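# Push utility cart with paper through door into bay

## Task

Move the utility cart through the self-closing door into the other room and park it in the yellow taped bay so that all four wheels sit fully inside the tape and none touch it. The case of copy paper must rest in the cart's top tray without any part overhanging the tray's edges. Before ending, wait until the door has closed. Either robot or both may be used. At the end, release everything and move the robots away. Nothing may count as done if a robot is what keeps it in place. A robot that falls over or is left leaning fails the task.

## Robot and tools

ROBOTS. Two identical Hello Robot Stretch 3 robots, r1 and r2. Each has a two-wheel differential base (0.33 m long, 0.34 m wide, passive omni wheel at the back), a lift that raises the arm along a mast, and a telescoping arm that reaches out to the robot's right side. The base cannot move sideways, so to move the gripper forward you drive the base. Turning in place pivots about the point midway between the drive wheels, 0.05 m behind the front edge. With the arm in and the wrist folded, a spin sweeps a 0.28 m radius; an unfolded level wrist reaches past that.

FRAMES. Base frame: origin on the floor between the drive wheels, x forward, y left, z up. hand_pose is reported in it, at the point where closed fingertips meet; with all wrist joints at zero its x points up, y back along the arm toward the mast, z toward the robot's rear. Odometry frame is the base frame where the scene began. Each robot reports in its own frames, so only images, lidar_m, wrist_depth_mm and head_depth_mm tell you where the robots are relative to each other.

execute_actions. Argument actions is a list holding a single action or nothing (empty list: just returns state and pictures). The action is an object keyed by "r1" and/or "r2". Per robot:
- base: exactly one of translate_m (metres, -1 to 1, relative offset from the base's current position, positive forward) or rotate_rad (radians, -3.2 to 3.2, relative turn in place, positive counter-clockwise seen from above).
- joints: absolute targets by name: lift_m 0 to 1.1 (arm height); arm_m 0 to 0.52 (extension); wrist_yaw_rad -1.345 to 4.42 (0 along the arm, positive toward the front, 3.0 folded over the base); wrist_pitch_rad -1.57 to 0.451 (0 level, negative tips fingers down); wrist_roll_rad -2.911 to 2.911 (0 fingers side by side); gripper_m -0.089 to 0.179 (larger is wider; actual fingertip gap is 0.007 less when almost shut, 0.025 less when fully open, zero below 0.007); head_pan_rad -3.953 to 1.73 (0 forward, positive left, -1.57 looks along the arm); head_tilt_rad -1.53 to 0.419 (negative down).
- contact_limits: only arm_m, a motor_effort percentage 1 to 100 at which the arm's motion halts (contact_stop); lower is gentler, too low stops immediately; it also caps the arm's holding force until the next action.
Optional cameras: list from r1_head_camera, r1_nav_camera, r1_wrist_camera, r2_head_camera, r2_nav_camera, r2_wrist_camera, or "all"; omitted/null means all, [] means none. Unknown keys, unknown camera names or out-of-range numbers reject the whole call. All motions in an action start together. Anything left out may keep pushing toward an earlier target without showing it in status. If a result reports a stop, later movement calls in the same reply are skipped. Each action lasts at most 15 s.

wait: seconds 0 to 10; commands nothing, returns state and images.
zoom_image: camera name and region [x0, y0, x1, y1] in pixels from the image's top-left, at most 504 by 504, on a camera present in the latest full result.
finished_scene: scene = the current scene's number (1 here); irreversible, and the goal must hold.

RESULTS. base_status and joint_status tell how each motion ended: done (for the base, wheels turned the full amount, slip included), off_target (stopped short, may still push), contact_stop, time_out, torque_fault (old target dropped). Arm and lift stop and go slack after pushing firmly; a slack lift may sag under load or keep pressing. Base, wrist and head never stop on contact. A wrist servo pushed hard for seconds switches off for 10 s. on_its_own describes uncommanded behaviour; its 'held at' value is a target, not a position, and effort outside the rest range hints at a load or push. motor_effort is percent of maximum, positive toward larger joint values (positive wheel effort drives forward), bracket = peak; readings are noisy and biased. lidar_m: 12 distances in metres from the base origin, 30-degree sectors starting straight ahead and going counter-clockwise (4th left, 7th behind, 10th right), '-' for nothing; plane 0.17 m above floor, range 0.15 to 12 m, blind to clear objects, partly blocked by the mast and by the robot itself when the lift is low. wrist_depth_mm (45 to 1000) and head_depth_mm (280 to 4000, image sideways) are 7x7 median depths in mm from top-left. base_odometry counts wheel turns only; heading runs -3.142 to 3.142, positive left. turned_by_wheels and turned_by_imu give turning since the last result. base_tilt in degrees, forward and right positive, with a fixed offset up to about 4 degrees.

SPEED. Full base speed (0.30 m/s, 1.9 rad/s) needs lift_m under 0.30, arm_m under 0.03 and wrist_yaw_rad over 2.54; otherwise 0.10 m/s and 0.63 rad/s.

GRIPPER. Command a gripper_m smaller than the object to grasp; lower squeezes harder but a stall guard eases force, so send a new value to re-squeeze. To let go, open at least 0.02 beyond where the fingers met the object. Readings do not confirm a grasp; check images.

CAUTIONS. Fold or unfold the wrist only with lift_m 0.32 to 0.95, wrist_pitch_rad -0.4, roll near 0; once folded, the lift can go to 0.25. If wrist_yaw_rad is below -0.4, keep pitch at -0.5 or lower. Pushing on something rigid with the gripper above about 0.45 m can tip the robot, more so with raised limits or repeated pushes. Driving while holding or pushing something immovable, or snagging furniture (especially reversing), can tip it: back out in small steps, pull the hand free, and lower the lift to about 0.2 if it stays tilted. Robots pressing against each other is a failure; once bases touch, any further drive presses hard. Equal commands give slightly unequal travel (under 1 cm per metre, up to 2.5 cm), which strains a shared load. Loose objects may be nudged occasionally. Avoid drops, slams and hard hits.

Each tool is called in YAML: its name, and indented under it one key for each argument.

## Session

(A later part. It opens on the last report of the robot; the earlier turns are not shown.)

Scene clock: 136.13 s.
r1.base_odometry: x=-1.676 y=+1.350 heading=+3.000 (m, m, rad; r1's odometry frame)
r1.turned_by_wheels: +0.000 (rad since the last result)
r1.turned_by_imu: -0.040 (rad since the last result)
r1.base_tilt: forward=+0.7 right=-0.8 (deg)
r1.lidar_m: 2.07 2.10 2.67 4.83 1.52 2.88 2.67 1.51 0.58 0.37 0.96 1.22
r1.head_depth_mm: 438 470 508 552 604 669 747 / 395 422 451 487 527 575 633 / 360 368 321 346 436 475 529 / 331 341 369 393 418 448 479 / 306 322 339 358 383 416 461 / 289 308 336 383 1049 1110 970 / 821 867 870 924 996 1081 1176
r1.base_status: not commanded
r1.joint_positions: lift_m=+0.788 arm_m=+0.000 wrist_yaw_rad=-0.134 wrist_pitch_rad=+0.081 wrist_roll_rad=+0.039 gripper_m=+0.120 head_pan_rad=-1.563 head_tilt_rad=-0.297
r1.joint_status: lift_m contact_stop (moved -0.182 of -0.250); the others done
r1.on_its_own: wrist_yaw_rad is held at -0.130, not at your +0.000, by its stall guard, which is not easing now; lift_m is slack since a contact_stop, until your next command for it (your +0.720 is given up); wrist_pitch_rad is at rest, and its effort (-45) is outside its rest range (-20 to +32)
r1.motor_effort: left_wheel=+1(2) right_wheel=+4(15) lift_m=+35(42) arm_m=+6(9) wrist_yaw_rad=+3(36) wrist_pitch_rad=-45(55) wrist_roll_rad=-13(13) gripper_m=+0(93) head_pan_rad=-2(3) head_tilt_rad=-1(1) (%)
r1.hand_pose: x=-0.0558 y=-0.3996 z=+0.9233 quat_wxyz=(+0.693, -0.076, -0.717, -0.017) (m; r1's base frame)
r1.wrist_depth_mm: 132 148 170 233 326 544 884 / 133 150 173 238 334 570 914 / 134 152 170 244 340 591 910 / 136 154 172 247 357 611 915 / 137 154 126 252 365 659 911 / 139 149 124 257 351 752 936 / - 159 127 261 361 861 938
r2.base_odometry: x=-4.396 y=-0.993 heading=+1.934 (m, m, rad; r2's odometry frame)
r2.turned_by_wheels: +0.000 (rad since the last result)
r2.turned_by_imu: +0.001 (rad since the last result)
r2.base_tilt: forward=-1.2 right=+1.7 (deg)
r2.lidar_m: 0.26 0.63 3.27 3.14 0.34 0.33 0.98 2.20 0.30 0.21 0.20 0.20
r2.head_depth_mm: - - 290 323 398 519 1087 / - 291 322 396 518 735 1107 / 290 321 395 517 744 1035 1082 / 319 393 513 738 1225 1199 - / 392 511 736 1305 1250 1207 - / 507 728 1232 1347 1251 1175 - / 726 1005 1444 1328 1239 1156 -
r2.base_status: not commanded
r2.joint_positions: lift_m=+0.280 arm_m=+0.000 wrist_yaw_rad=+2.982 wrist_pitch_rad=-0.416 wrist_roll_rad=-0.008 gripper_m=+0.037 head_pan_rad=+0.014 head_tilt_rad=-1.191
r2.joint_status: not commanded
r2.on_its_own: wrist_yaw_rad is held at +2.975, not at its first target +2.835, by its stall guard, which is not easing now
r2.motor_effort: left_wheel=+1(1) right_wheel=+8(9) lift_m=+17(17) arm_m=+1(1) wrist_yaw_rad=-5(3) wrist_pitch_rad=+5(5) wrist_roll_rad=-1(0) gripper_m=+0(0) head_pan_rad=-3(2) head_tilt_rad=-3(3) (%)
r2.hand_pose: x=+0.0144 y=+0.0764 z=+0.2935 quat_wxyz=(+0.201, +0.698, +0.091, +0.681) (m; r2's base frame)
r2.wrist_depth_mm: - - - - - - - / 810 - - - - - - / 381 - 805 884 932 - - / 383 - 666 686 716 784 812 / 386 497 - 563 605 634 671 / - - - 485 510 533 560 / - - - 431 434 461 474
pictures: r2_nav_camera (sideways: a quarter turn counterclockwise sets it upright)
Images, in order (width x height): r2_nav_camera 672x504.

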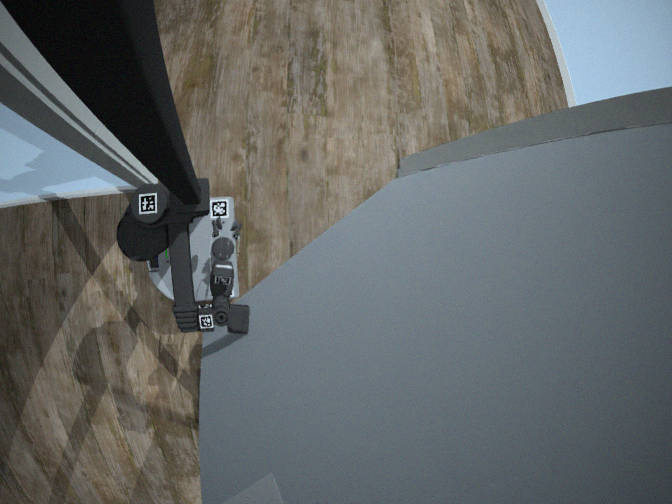

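Finger caught on the standoff; raise and pitch down to withdraw.

execute_actions:
  actions:
    - {"r1":{"joints":{"lift_m":1.08,"wrist_pitch_rad":0}}}
  cameras: []

execute_actions:
  actions:
    - {"r1":{"joints":{"wrist_pitch_rad":-1.3}}}
  cameras: []

execute_actions:
  actions:
    - {"r1":{"base":{"translate_m":-0.2}}}
  cameras: ["r1_head_camera"]

Scene clock: 146.70 s.
r1.base_odometry: x=-1.676 y=+1.350 heading=+3.000 (m, m, rad; r1's odometry frame)
r1.turned_by_wheels: +0.000 (rad since the last result)
r1.turned_by_imu: -0.002 (rad since the last result)
r1.base_tilt: forward=+0.7 right=-0.7 (deg)
r1.lidar_m: 2.07 2.10 2.68 4.81 1.52 2.87 2.67 1.51 0.58 0.37 0.96 1.22
r1.head_depth_mm: 436 468 500 - - - - / 394 419 441 - - - - / 359 367 312 - - 484 - / 329 340 368 384 417 447 480 / 305 320 338 357 382 414 460 / 289 307 335 382 1041 1107 968 / 820 868 873 926 995 1079 1168
r1.base_status: not commanded
r1.joint_positions: lift_m=+1.080 arm_m=+0.000 wrist_yaw_rad=-0.136 wrist_pitch_rad=-0.036 wrist_roll_rad=+0.003 gripper_m=+0.120 head_pan_rad=-1.563 head_tilt_rad=-0.297
r1.joint_status: all done
r1.on_its_own: wrist_yaw_rad is held at -0.130, not at your +0.000, by its stall guard, which is not easing now
r1.motor_effort: left_wheel=+1(1) right_wheel=+4(4) lift_m=+48(48) arm_m=+6(6) wrist_yaw_rad=+4(5) wrist_pitch_rad=+19(45) wrist_roll_rad=+0(12) gripper_m=+2(2) head_pan_rad=-3(2) head_tilt_rad=+0(1) (%)
r1.hand_pose: x=-0.0560 y=-0.3974 z=+1.1851 quat_wxyz=(+0.704, -0.035, -0.707, -0.061) (m; r1's base frame)
r1.wrist_depth_mm: 124 139 133 213 290 455 831 / 127 143 163 221 308 496 842 / 130 147 164 230 322 550 883 / 133 151 169 242 345 620 908 / 136 153 124 252 370 692 917 / 140 150 126 267 377 881 962 / 139 169 131 282 404 949 -
r2.base_odometry: x=-4.396 y=-0.993 heading=+1.934 (m, m, rad; r2's odometry frame)
r2.turned_by_wheels: +0.000 (rad since the last result)
r2.turned_by_imu: +0.001 (rad since the last result)
r2.base_tilt: forward=-1.2 right=+1.7 (deg)
r2.lidar_m: 0.27 0.63 3.27 3.16 0.34 0.33 0.98 2.19 0.30 0.21 0.20 0.20
r2.head_depth_mm: - - 290 323 398 520 1087 / - 290 322 396 519 734 1110 / 290 320 395 515 742 1047 1077 / 319 393 514 741 1228 1211 - / 392 510 735 1301 1257 1204 - / 509 730 1234 1356 1245 1174 - / 722 1007 1427 1337 1244 1155 -
r2.base_status: not commanded
r2.joint_positions: lift_m=+0.280 arm_m=+0.000 wrist_yaw_rad=+2.982 wrist_pitch_rad=-0.416 wrist_roll_rad=-0.008 gripper_m=+0.037 head_pan_rad=+0.014 head_tilt_rad=-1.191
r2.joint_status: not commanded
r2.on_its_own: wrist_yaw_rad is held at +2.975, not at its first target +2.835, by its stall guard, which is not easing now
r2.motor_effort: left_wheel=+1(1) right_wheel=+6(8) lift_m=+17(17) arm_m=+0(0) wrist_yaw_rad=-4(4) wrist_pitch_rad=+5(4) wrist_roll_rad=+0(0) gripper_m=+0(0) head_pan_rad=-2(2) head_tilt_rad=-3(4) (%)
r2.hand_pose: x=+0.0144 y=+0.0764 z=+0.2935 quat_wxyz=(+0.201, +0.698, +0.091, +0.681) (m; r2's base frame)
r2.wrist_depth_mm: - - - - - - - / 807 - - - - - - / 380 - 813 852 916 - - / 378 - 661 692 719 790 847 / 385 499 - 565 609 628 670 / - - - 469 512 530 562 / - - - 428 435 457 479
pictures: none
No camera images: the call's "cameras" was empty. Leave "cameras" out to get every camera's image.

Scene clock: 148.20 s.
r1.base_odometry: x=-1.676 y=+1.350 heading=+3.000 (m, m, rad; r1's odometry frame)
r1.turned_by_wheels: +0.000 (rad since the last result)
r1.turned_by_imu: +0.000 (rad since the last result)
r1.base_tilt: forward=+0.7 right=-0.7 (deg)
r1.lidar_m: 2.07 2.10 2.67 4.83 1.52 2.87 2.68 1.51 0.58 0.38 0.96 1.22
r1.head_depth_mm: 435 468 499 - - - - / 394 420 445 - - - - / 358 367 317 - - - - / 329 339 368 392 417 447 476 / 304 320 337 357 382 414 459 / 289 307 335 382 1046 1105 971 / 822 866 871 926 989 1077 1170
r1.base_status: not commanded
r1.joint_positions: lift_m=+1.080 arm_m=+0.000 wrist_yaw_rad=-0.134 wrist_pitch_rad=-1.299 wrist_roll_rad=+0.003 gripper_m=+0.120 head_pan_rad=-1.563 head_tilt_rad=-0.297
r1.joint_status: all done
r1.on_its_own: wrist_yaw_rad is held at -0.130, not at your +0.000, by its stall guard, which is not easing now
r1.motor_effort: left_wheel=+1(2) right_wheel=+0(4) lift_m=+46(48) arm_m=+6(6) wrist_yaw_rad=+3(4) wrist_pitch_rad=-1(19) wrist_roll_rad=+0(0) gripper_m=-1(2) head_pan_rad=-2(1) head_tilt_rad=-1(1) (%)
r1.hand_pose: x=-0.0277 y=-0.1896 z=+0.9650 quat_wxyz=(+0.532, +0.388, -0.591, -0.465) (m; r1's base frame)
r1.wrist_depth_mm: - - 267 340 568 - - / - - 373 475 881 - - / - - - 691 - - - / - - - - - - - / - - - - - - - / - - - - - - - / - - - - - - -
r2.base_odometry: x=-4.396 y=-0.993 heading=+1.934 (m, m, rad; r2's odometry frame)
r2.turned_by_wheels: +0.000 (rad since the last result)
r2.turned_by_imu: +0.000 (rad since the last result)
r2.base_tilt: forward=-1.1 right=+1.7 (deg)
r2.lidar_m: 0.27 0.63 3.25 3.14 0.34 0.33 0.98 2.20 0.30 0.21 0.20 0.20
r2.head_depth_mm: - - 290 323 398 521 1084 / - 290 322 397 518 734 1108 / 290 321 395 515 744 1046 1084 / 319 393 513 738 1213 1211 - / 391 510 730 1292 1260 1198 - / 507 731 1239 1342 1250 1169 - / 723 1008 1443 1339 1240 1153 -
r2.base_status: not commanded
r2.joint_positions: lift_m=+0.280 arm_m=+0.000 wrist_yaw_rad=+2.982 wrist_pitch_rad=-0.416 wrist_roll_rad=-0.008 gripper_m=+0.037 head_pan_rad=+0.014 head_tilt_rad=-1.191
r2.joint_status: not commanded
r2.on_its_own: wrist_yaw_rad is held at +2.975, not at its first target +2.835, by its stall guard, which is not easing now
r2.motor_effort: left_wheel=+1(1) right_wheel=+5(6) lift_m=+17(17) arm_m=+1(1) wrist_yaw_rad=-4(4) wrist_pitch_rad=+5(4) wrist_roll_rad=+0(0) gripper_m=+0(1) head_pan_rad=-3(3) head_tilt_rad=-3(3) (%)
r2.hand_pose: x=+0.0144 y=+0.0764 z=+0.2935 quat_wxyz=(+0.201, +0.698, +0.091, +0.681) (m; r2's base frame)
r2.wrist_depth_mm: - - - - - - - / 824 - - - - - - / 381 - 800 858 936 - - / 381 - 668 681 715 778 820 / 384 494 - 564 609 631 678 / - - - 479 513 530 553 / - - - 424 441 456 480
pictures: none
No camera images: the call's "cameras" was empty. Leave "cameras" out to get every camera's image.

Scene clock: 151.17 s.
r1.base_odometry: x=-1.478 y=+1.322 heading=+3.000 (m, m, rad; r1's odometry frame)
r1.turned_by_wheels: +0.000 (rad since the last result)
r1.turned_by_imu: -0.001 (rad since the last result)
r1.base_tilt: forward=+0.7 right=-0.7 (deg)
r1.lidar_m: 2.27 2.31 2.93 1.59 1.43 2.66 2.48 1.55 0.81 0.51 0.46 1.24
r1.head_depth_mm: 633 681 726 - - - - / 572 610 647 - - - - / 521 553 582 - - - - / 478 505 534 567 605 650 692 / 442 465 491 518 549 584 623 / 411 431 453 476 503 531 565 / 384 402 420 440 463 484 505
r1.base_status: done
r1.joint_positions: lift_m=+1.080 arm_m=+0.000 wrist_yaw_rad=-0.134 wrist_pitch_rad=-1.299 wrist_roll_rad=+0.003 gripper_m=+0.120 head_pan_rad=-1.563 head_tilt_rad=-0.297
r1.joint_status: not commanded
r1.on_its_own: wrist_yaw_rad is held at -0.130, not at your +0.000, by its stall guard, which is not easing now
r1.motor_effort: left_wheel=+2(2) right_wheel=-1(5) lift_m=+46(45) arm_m=+6(6) wrist_yaw_rad=+3(3) wrist_pitch_rad=-1(1) wrist_roll_rad=+0(0) gripper_m=+0(0) head_pan_rad=-3(2) head_tilt_rad=-1(0) (%)
r1.hand_pose: x=-0.0277 y=-0.1896 z=+0.9650 quat_wxyz=(+0.532, +0.389, -0.591, -0.465) (m; r1's base frame)
r1.wrist_depth_mm: 262 361 452 625 964 - - / 358 415 553 821 - - - / - 542 719 - - - - / - - - - - - - / - - - - - - - / - - - - - - - / - - - - - - -
r2.base_odometry: x=-4.396 y=-0.993 heading=+1.934 (m, m, rad; r2's odometry frame)
r2.turned_by_wheels: +0.000 (rad since the last result)
r2.turned_by_imu: +0.001 (rad since the last result)
r2.base_tilt: forward=-1.2 right=+1.8 (deg)
r2.lidar_m: 0.26 0.63 3.26 3.15 0.34 0.33 0.98 2.20 0.30 0.21 0.20 0.20
r2.head_depth_mm: - - 290 323 397 521 1088 / - 290 322 397 519 736 1105 / 290 321 395 515 744 1034 1078 / 319 393 513 739 1227 1206 - / 391 511 734 1301 1253 1200 - / 508 729 1230 1352 1240 1176 - / 720 1011 1436 1338 1244 1159 -
r2.base_status: not commanded
r2.joint_positions: lift_m=+0.280 arm_m=+0.000 wrist_yaw_rad=+2.982 wrist_pitch_rad=-0.416 wrist_roll_rad=-0.008 gripper_m=+0.037 head_pan_rad=+0.014 head_tilt_rad=-1.191
r2.joint_status: not commanded
r2.on_its_own: wrist_yaw_rad is held at +2.975, not at its first target +2.835, by its stall guard, which is not easing now
r2.motor_effort: left_wheel=+1(1) right_wheel=+5(5) lift_m=+17(17) arm_m=+1(1) wrist_yaw_rad=-5(4) wrist_pitch_rad=+4(4) wrist_roll_rad=+0(1) gripper_m=+0(0) head_pan_rad=-3(2) head_tilt_rad=-3(3) (%)
r2.hand_pose: x=+0.0144 y=+0.0764 z=+0.2935 quat_wxyz=(+0.201, +0.698, +0.091, +0.681) (m; r2's base frame)
r2.wrist_depth_mm: - - - - - - - / 816 - - - - - - / 378 - 803 859 916 - - / 384 - 652 683 721 783 831 / 387 499 - 565 592 623 675 / - - - 474 511 526 574 / - - - 430 441 458 474
pictures: r1_head_camera (sideways: a quarter turn clockwise sets it upright)
Images, in order (width x height): r1_head_camera 896x504.

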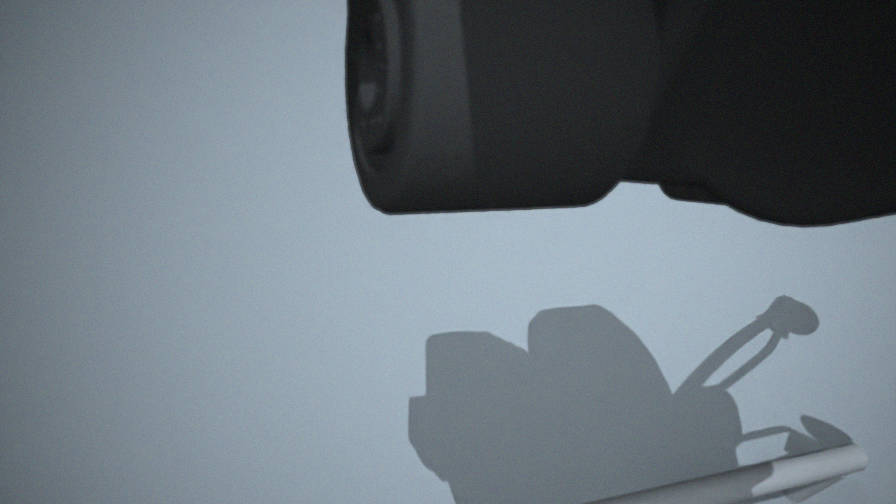

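execute_actions:
  actions:
    - {"r1":{"base":{"rotate_rad":0.12}}}
  cameras: []

execute_actions:
  actions:
    - {"r1":{"base":{"translate_m":-1},"joints":{"lift_m":0.97,"wrist_yaw_rad":0}},"r2":{"joints":{"lift_m":0.32}}}
  cameras: []

execute_actions:
  actions:
    - {"r1":{"base":{"translate_m":-0.3}},"r2":{"base":{"translate_m":0.3}}}
  cameras: []

execute_actions:
  actions:
    - {"r1":{"base":{"rotate_rad":1.57},"joints":{"wrist_pitch_rad":0}},"r2":{"base":{"translate_m":0.3}}}
  cameras: ["r1_wrist_camera","r2_nav_camera"]

Scene clock: 160.50 s.
r1.base_odometry: x=-1.478 y=+1.322 heading=+3.120 (m, m, rad; r1's odometry frame)
r1.turned_by_wheels: +0.120 (rad since the last result)
r1.turned_by_imu: +0.119 (rad since the last result)
r1.base_tilt: forward=+0.7 right=-0.7 (deg)
r1.lidar_m: 2.27 2.37 3.26 1.34 1.27 2.56 2.48 1.36 0.69 0.48 0.46 1.39
r1.head_depth_mm: 534 573 610 - - - - / 497 530 562 - - - - / 462 490 520 - - - - / 433 459 486 517 553 594 640 / 408 430 454 483 512 547 588 / 385 405 426 450 474 497 535 / 364 380 349 403 439 473 503
r1.base_status: done
r1.joint_positions: lift_m=+1.080 arm_m=+0.000 wrist_yaw_rad=-0.134 wrist_pitch_rad=-1.300 wrist_roll_rad=+0.003 gripper_m=+0.120 head_pan_rad=-1.563 head_tilt_rad=-0.297
r1.joint_status: not commanded
r1.on_its_own: wrist_yaw_rad is held at -0.130, not at your +0.000, by its stall guard, which is not easing now
r1.motor_effort: left_wheel=+0(2) right_wheel=+3(8) lift_m=+46(45) arm_m=+6(6) wrist_yaw_rad=+3(3) wrist_pitch_rad=+0(0) wrist_roll_rad=+1(0) gripper_m=+0(1) head_pan_rad=-2(2) head_tilt_rad=-1(1) (%)
r1.hand_pose: x=-0.0277 y=-0.1895 z=+0.9650 quat_wxyz=(+0.532, +0.389, -0.591, -0.466) (m; r1's base frame)
r1.wrist_depth_mm: 317 339 420 534 744 - - / - 412 516 707 - - - / - - 688 - - - - / - - - - - - - / - - - - - - - / - - - - - - - / - - - - - - -
r2.base_odometry: x=-4.396 y=-0.993 heading=+1.934 (m, m, rad; r2's odometry frame)
r2.turned_by_wheels: +0.000 (rad since the last result)
r2.turned_by_imu: +0.001 (rad since the last result)
r2.base_tilt: forward=-1.1 right=+1.8 (deg)
r2.lidar_m: 0.26 0.63 3.26 3.15 0.34 0.33 0.98 2.20 0.30 0.21 0.20 0.20
r2.head_depth_mm: - - 290 323 398 520 1090 / - 290 322 397 518 736 1109 / 291 321 394 517 744 1043 1080 / 319 393 513 737 1227 1205 - / 390 510 733 1300 1254 1197 - / 507 729 1228 1358 1248 1173 - / 723 1008 1446 1334 1243 1158 -
r2.base_status: not commanded
r2.joint_positions: lift_m=+0.280 arm_m=+0.000 wrist_yaw_rad=+2.982 wrist_pitch_rad=-0.416 wrist_roll_rad=-0.008 gripper_m=+0.037 head_pan_rad=+0.014 head_tilt_rad=-1.191
r2.joint_status: not commanded
r2.on_its_own: wrist_yaw_rad is held at +2.975, not at its first target +2.835, by its stall guard, which is not easing now
r2.motor_effort: left_wheel=+1(1) right_wheel=+5(5) lift_m=+17(17) arm_m=+1(1) wrist_yaw_rad=-4(4) wrist_pitch_rad=+4(4) wrist_roll_rad=+0(0) gripper_m=+0(0) head_pan_rad=-3(1) head_tilt_rad=-4(4) (%)
r2.hand_pose: x=+0.0144 y=+0.0764 z=+0.2935 quat_wxyz=(+0.201, +0.698, +0.091, +0.681) (m; r2's base frame)
r2.wrist_depth_mm: - - - - - - - / 823 - - - - - - / 377 - 791 845 920 - - / 380 - 654 681 735 775 833 / 387 499 - 560 610 635 682 / - - - 478 511 533 552 / - - - 426 439 458 479
pictures: none
No camera images: the call's "cameras" was empty. Leave "cameras" out to get every camera's image.

Scene clock: 171.60 s.
r1.base_odometry: x=-0.478 y=+1.301 heading=+3.120 (m, m, rad; r1's odometry frame)
r1.turned_by_wheels: +0.000 (rad since the last result)
r1.turned_by_imu: -0.006 (rad since the last result)
r1.base_tilt: forward=+0.7 right=-0.7 (deg)
r1.lidar_m: 3.26 3.38 1.36 1.37 2.08 1.53 1.48 1.34 0.99 0.95 1.00 1.03
r1.head_depth_mm: 787 838 892 960 1036 1110 - / 788 840 896 961 1041 1124 - / 793 843 901 966 1040 1129 1210 / 794 844 902 969 1045 1135 1238 / 795 845 904 970 1047 1139 1242 / 798 846 908 973 1044 1135 1233 / 800 848 898 965 1032 1105 1178
r1.base_status: done
r1.joint_positions: lift_m=+0.970 arm_m=+0.000 wrist_yaw_rad=-0.003 wrist_pitch_rad=-1.300 wrist_roll_rad=+0.003 gripper_m=+0.120 head_pan_rad=-1.563 head_tilt_rad=-0.297
r1.joint_status: all done
r1.motor_effort: left_wheel=+0(4) right_wheel=+2(3) lift_m=+24(42) arm_m=+6(6) wrist_yaw_rad=+2(4) wrist_pitch_rad=+0(0) wrist_roll_rad=+0(0) gripper_m=+0(0) head_pan_rad=-3(3) head_tilt_rad=-1(1) (%)
r1.hand_pose: x=-0.0218 y=-0.1899 z=+0.8558 quat_wxyz=(+0.561, +0.426, -0.564, -0.430) (m; r1's base frame)
r1.wrist_depth_mm: 872 - - - - - 969 / - - - - - - - / - - - - - - - / - - - - - - - / - - - - - - - / - - - - - - 986 / - 987 984 - 967 971 972
r2.base_odometry: x=-4.396 y=-0.993 heading=+1.934 (m, m, rad; r2's odometry frame)
r2.turned_by_wheels: +0.000 (rad since the last result)
r2.turned_by_imu: +0.002 (rad since the last result)
r2.base_tilt: forward=-1.2 right=+1.8 (deg)
r2.lidar_m: 0.27 0.63 3.25 3.15 0.34 0.33 0.98 2.20 0.29 0.21 0.20 0.20
r2.head_depth_mm: - - 290 323 397 522 1088 / - 290 322 396 519 727 1100 / 290 321 395 517 742 1040 1076 / 319 393 513 738 1234 1204 - / 391 511 731 1302 1261 1204 - / 509 728 1233 1347 1243 1179 - / 725 1008 1438 1334 1247 1159 -
r2.base_status: not commanded
r2.joint_positions: lift_m=+0.319 arm_m=+0.000 wrist_yaw_rad=+2.982 wrist_pitch_rad=-0.416 wrist_roll_rad=-0.008 gripper_m=+0.037 head_pan_rad=+0.014 head_tilt_rad=-1.191
r2.joint_status: all done
r2.on_its_own: wrist_yaw_rad is held at +2.975, not at its first target +2.835, by its stall guard, which is not easing now
r2.motor_effort: left_wheel=+1(1) right_wheel=+4(6) lift_m=+40(42) arm_m=+1(0) wrist_yaw_rad=-5(5) wrist_pitch_rad=+4(4) wrist_roll_rad=+0(0) gripper_m=+0(0) head_pan_rad=-2(3) head_tilt_rad=-3(3) (%)
r2.hand_pose: x=+0.0144 y=+0.0764 z=+0.3323 quat_wxyz=(+0.201, +0.698, +0.091, +0.681) (m; r2's base frame)
r2.wrist_depth_mm: - - - - - - - / 914 - - - - - - / 382 - 880 942 - - - / 384 - 715 745 779 844 891 / 385 548 - 610 660 669 720 / 393 489 - 525 562 588 602 / - - - 473 470 503 524
pictures: none
No camera images: the call's "cameras" was empty. Leave "cameras" out to get every camera's image.

Scene clock: 175.70 s.
r1.base_odometry: x=-0.178 y=+1.294 heading=+3.120 (m, m, rad; r1's odometry frame)
r1.turned_by_wheels: +0.000 (rad since the last result)
r1.turned_by_imu: -0.002 (rad since the last result)
r1.base_tilt: forward=+0.7 right=-0.7 (deg)
r1.lidar_m: 1.27 3.70 1.47 4.41 1.66 1.22 1.18 1.22 0.99 0.95 0.99 1.14
r1.head_depth_mm: 784 833 892 957 1034 1107 - / 786 839 895 961 1035 1120 - / 788 838 897 963 1040 1126 1202 / 790 841 902 964 1042 1132 1237 / 794 844 901 965 1045 1137 1240 / 793 846 903 967 1049 1137 1243 / 796 849 906 971 1051 1138 1253
r1.base_status: done
r1.joint_positions: lift_m=+0.970 arm_m=+0.000 wrist_yaw_rad=-0.003 wrist_pitch_rad=-1.300 wrist_roll_rad=+0.003 gripper_m=+0.120 head_pan_rad=-1.563 head_tilt_rad=-0.297
r1.joint_status: not commanded
r1.motor_effort: left_wheel=+0(3) right_wheel=+2(2) lift_m=+25(24) arm_m=+6(6) wrist_yaw_rad=+3(3) wrist_pitch_rad=+0(0) wrist_roll_rad=+0(0) gripper_m=+0(0) head_pan_rad=-2(1) head_tilt_rad=-1(0) (%)
r1.hand_pose: x=-0.0218 y=-0.1899 z=+0.8558 quat_wxyz=(+0.561, +0.426, -0.564, -0.430) (m; r1's base frame)
r1.wrist_depth_mm: 989 - - - - - 983 / - - - - - - - / - - - - - - - / - - - - - - - / - - - - - - - / - - - - - 997 992 / 981 964 970 - 980 963 980
r2.base_odometry: x=-4.503 y=-0.713 heading=+1.933 (m, m, rad; r2's odometry frame)
r2.turned_by_wheels: +0.000 (rad since the last result)
r2.turned_by_imu: +0.001 (rad since the last result)
r2.base_tilt: forward=-1.2 right=+1.7 (deg)
r2.lidar_m: 0.19 0.30 3.24 3.13 3.27 0.59 0.96 2.51 0.38 0.20 0.17 0.17
r2.head_depth_mm: - - - - 345 539 1088 / - - - 312 430 746 1114 / - - - 357 575 951 1088 / - - 318 453 872 1206 - / - 296 375 619 1235 1196 - / - 325 479 971 1251 1168 - / 299 391 670 1313 1235 1161 -
r2.base_status: done
r2.joint_positions: lift_m=+0.319 arm_m=+0.000 wrist_yaw_rad=+2.966 wrist_pitch_rad=-0.416 wrist_roll_rad=-0.008 gripper_m=+0.037 head_pan_rad=+0.014 head_tilt_rad=-1.191
r2.joint_status: not commanded
r2.on_its_own: wrist_yaw_rad is held at +2.975, not at its first target +2.835, by its stall guard, which is not easing now
r2.motor_effort: left_wheel=-2(7) right_wheel=+11(15) lift_m=+38(40) arm_m=+0(0) wrist_yaw_rad=+6(6) wrist_pitch_rad=+4(5) wrist_roll_rad=+0(1) gripper_m=+0(0) head_pan_rad=-3(2) head_tilt_rad=-4(4) (%)
r2.hand_pose: x=+0.0180 y=+0.0758 z=+0.3324 quat_wxyz=(+0.206, +0.699, +0.086, +0.679) (m; r2's base frame)
r2.wrist_depth_mm: - - - - - - - / 960 - - - - - - / 751 - 895 933 - - 476 / 657 - 713 742 802 853 424 / 550 - - 629 674 637 358 / 472 496 - 521 563 550 309 / - - - 466 489 466 273
pictures: none
No camera images: the call's "cameras" was empty. Leave "cameras" out to get every camera's image.

Scene clock: 180.00 s.
r1.base_odometry: x=-0.178 y=+1.294 heading=-1.593 (m, m, rad; r1's odometry frame)
r1.turned_by_wheels: +1.570 (rad since the last result)
r1.turned_by_imu: +1.572 (rad since the last result)
r1.base_tilt: forward=+0.6 right=-0.7 (deg)
r1.lidar_m: 4.41 1.66 1.22 1.18 1.22 0.99 0.95 0.99 1.11 1.19 3.71 1.48
r1.head_depth_mm: 947 1005 1067 1140 1211 1304 - / 1011 1071 1145 1226 1309 - - / 2993 3195 3404 3404 2422 - - / 3061 3289 3477 3620 2564 1808 1448 / 3050 3268 3480 3641 2552 1835 1459 / 3064 3253 3516 3595 2489 1851 1464 / 3067 3264 3484 3609 2545 1857 1471
r1.base_status: done
r1.joint_positions: lift_m=+0.970 arm_m=+0.000 wrist_yaw_rad=-0.002 wrist_pitch_rad=-0.024 wrist_roll_rad=+0.003 gripper_m=+0.120 head_pan_rad=-1.563 head_tilt_rad=-0.297
r1.joint_status: all done
r1.motor_effort: left_wheel=+0(3) right_wheel=+2(11) lift_m=+24(24) arm_m=+6(6) wrist_yaw_rad=+2(2) wrist_pitch_rad=+13(13) wrist_roll_rad=+1(1) gripper_m=+0(0) head_pan_rad=-3(3) head_tilt_rad=+0(1) (%)
r1.hand_pose: x=-0.0220 y=-0.4001 z=+1.0788 quat_wxyz=(+0.706, +0.008, -0.708, -0.010) (m; r1's base frame)
r1.wrist_depth_mm: - - - - 971 806 694 / - - - - 963 788 701 / - - - - 942 800 692 / - - - - 942 820 695 / - - - - 971 819 695 / - - - - - 791 705 / - - - - 994 772 686
r2.base_odometry: x=-4.609 y=-0.432 heading=+1.934 (m, m, rad; r2's odometry frame)
r2.turned_by_wheels: +0.001 (rad since the last result)
r2.turned_by_imu: -0.628 (rad since the last result)
r2.base_tilt: forward=-1.1 right=+1.7 (deg)
r2.lidar_m: - - 0.15 0.19 3.19 3.26 0.76 0.77 2.61 0.22 0.15 -
r2.head_depth_mm: - - - - - 1187 1117 / - - - - - 1180 1117 / - - - - - - 1097 / - - - - - 758 - / - - - - - 316 - / - - - - - 1162 - / - - - - - 1148 -
r2.base_status: translate_m off_target (by the wheels' count: +0.2998 of +0.3000)
r2.joint_positions: lift_m=+0.319 arm_m=+0.001 wrist_yaw_rad=+2.993 wrist_pitch_rad=-0.420 wrist_roll_rad=-0.008 gripper_m=+0.037 head_pan_rad=+0.002 head_tilt_rad=-1.203
r2.joint_status: not commanded
r2.on_its_own: wrist_yaw_rad is held at +2.975, not at its first target +2.835, by its stall guard, which is not easing now; left_wheel is at rest, and its effort (+51) is outside its rest range (-18 to +18)
r2.motor_effort: left_wheel=+51(68) right_wheel=+3(29) lift_m=+33(38) arm_m=+0(0) wrist_yaw_rad=-11(12) wrist_pitch_rad=+6(6) wrist_roll_rad=+0(0) gripper_m=+6(6) head_pan_rad=+4(6) head_tilt_rad=+1(4) (%)
r2.hand_pose: x=+0.0119 y=+0.0762 z=+0.3317 quat_wxyz=(+0.198, +0.698, +0.097, +0.682) (m; r2's base frame)
r2.wrist_depth_mm: - - - 313 131 83 61 / 931 - - 309 131 83 61 / 768 - 892 306 130 83 61 / 617 - 735 298 130 83 61 / 541 552 - 477 129 82 61 / 483 493 - 296 119 82 61 / - - - 215 139 82 60
pictures: r1_wrist_camera, r2_nav_camera (sideways: a quarter turn counterclockwise sets it upright)
Images, in order (width x height): r1_wrist_camera 644x364, r2_nav_camera 672x504.

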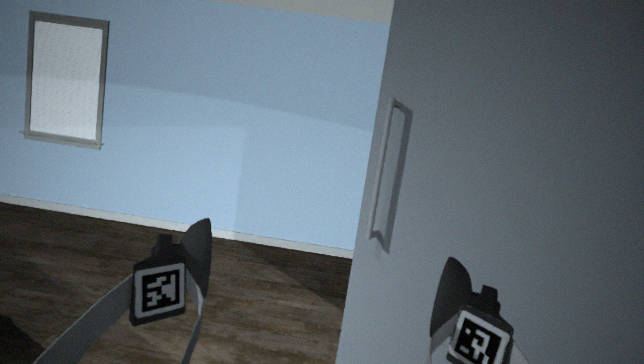

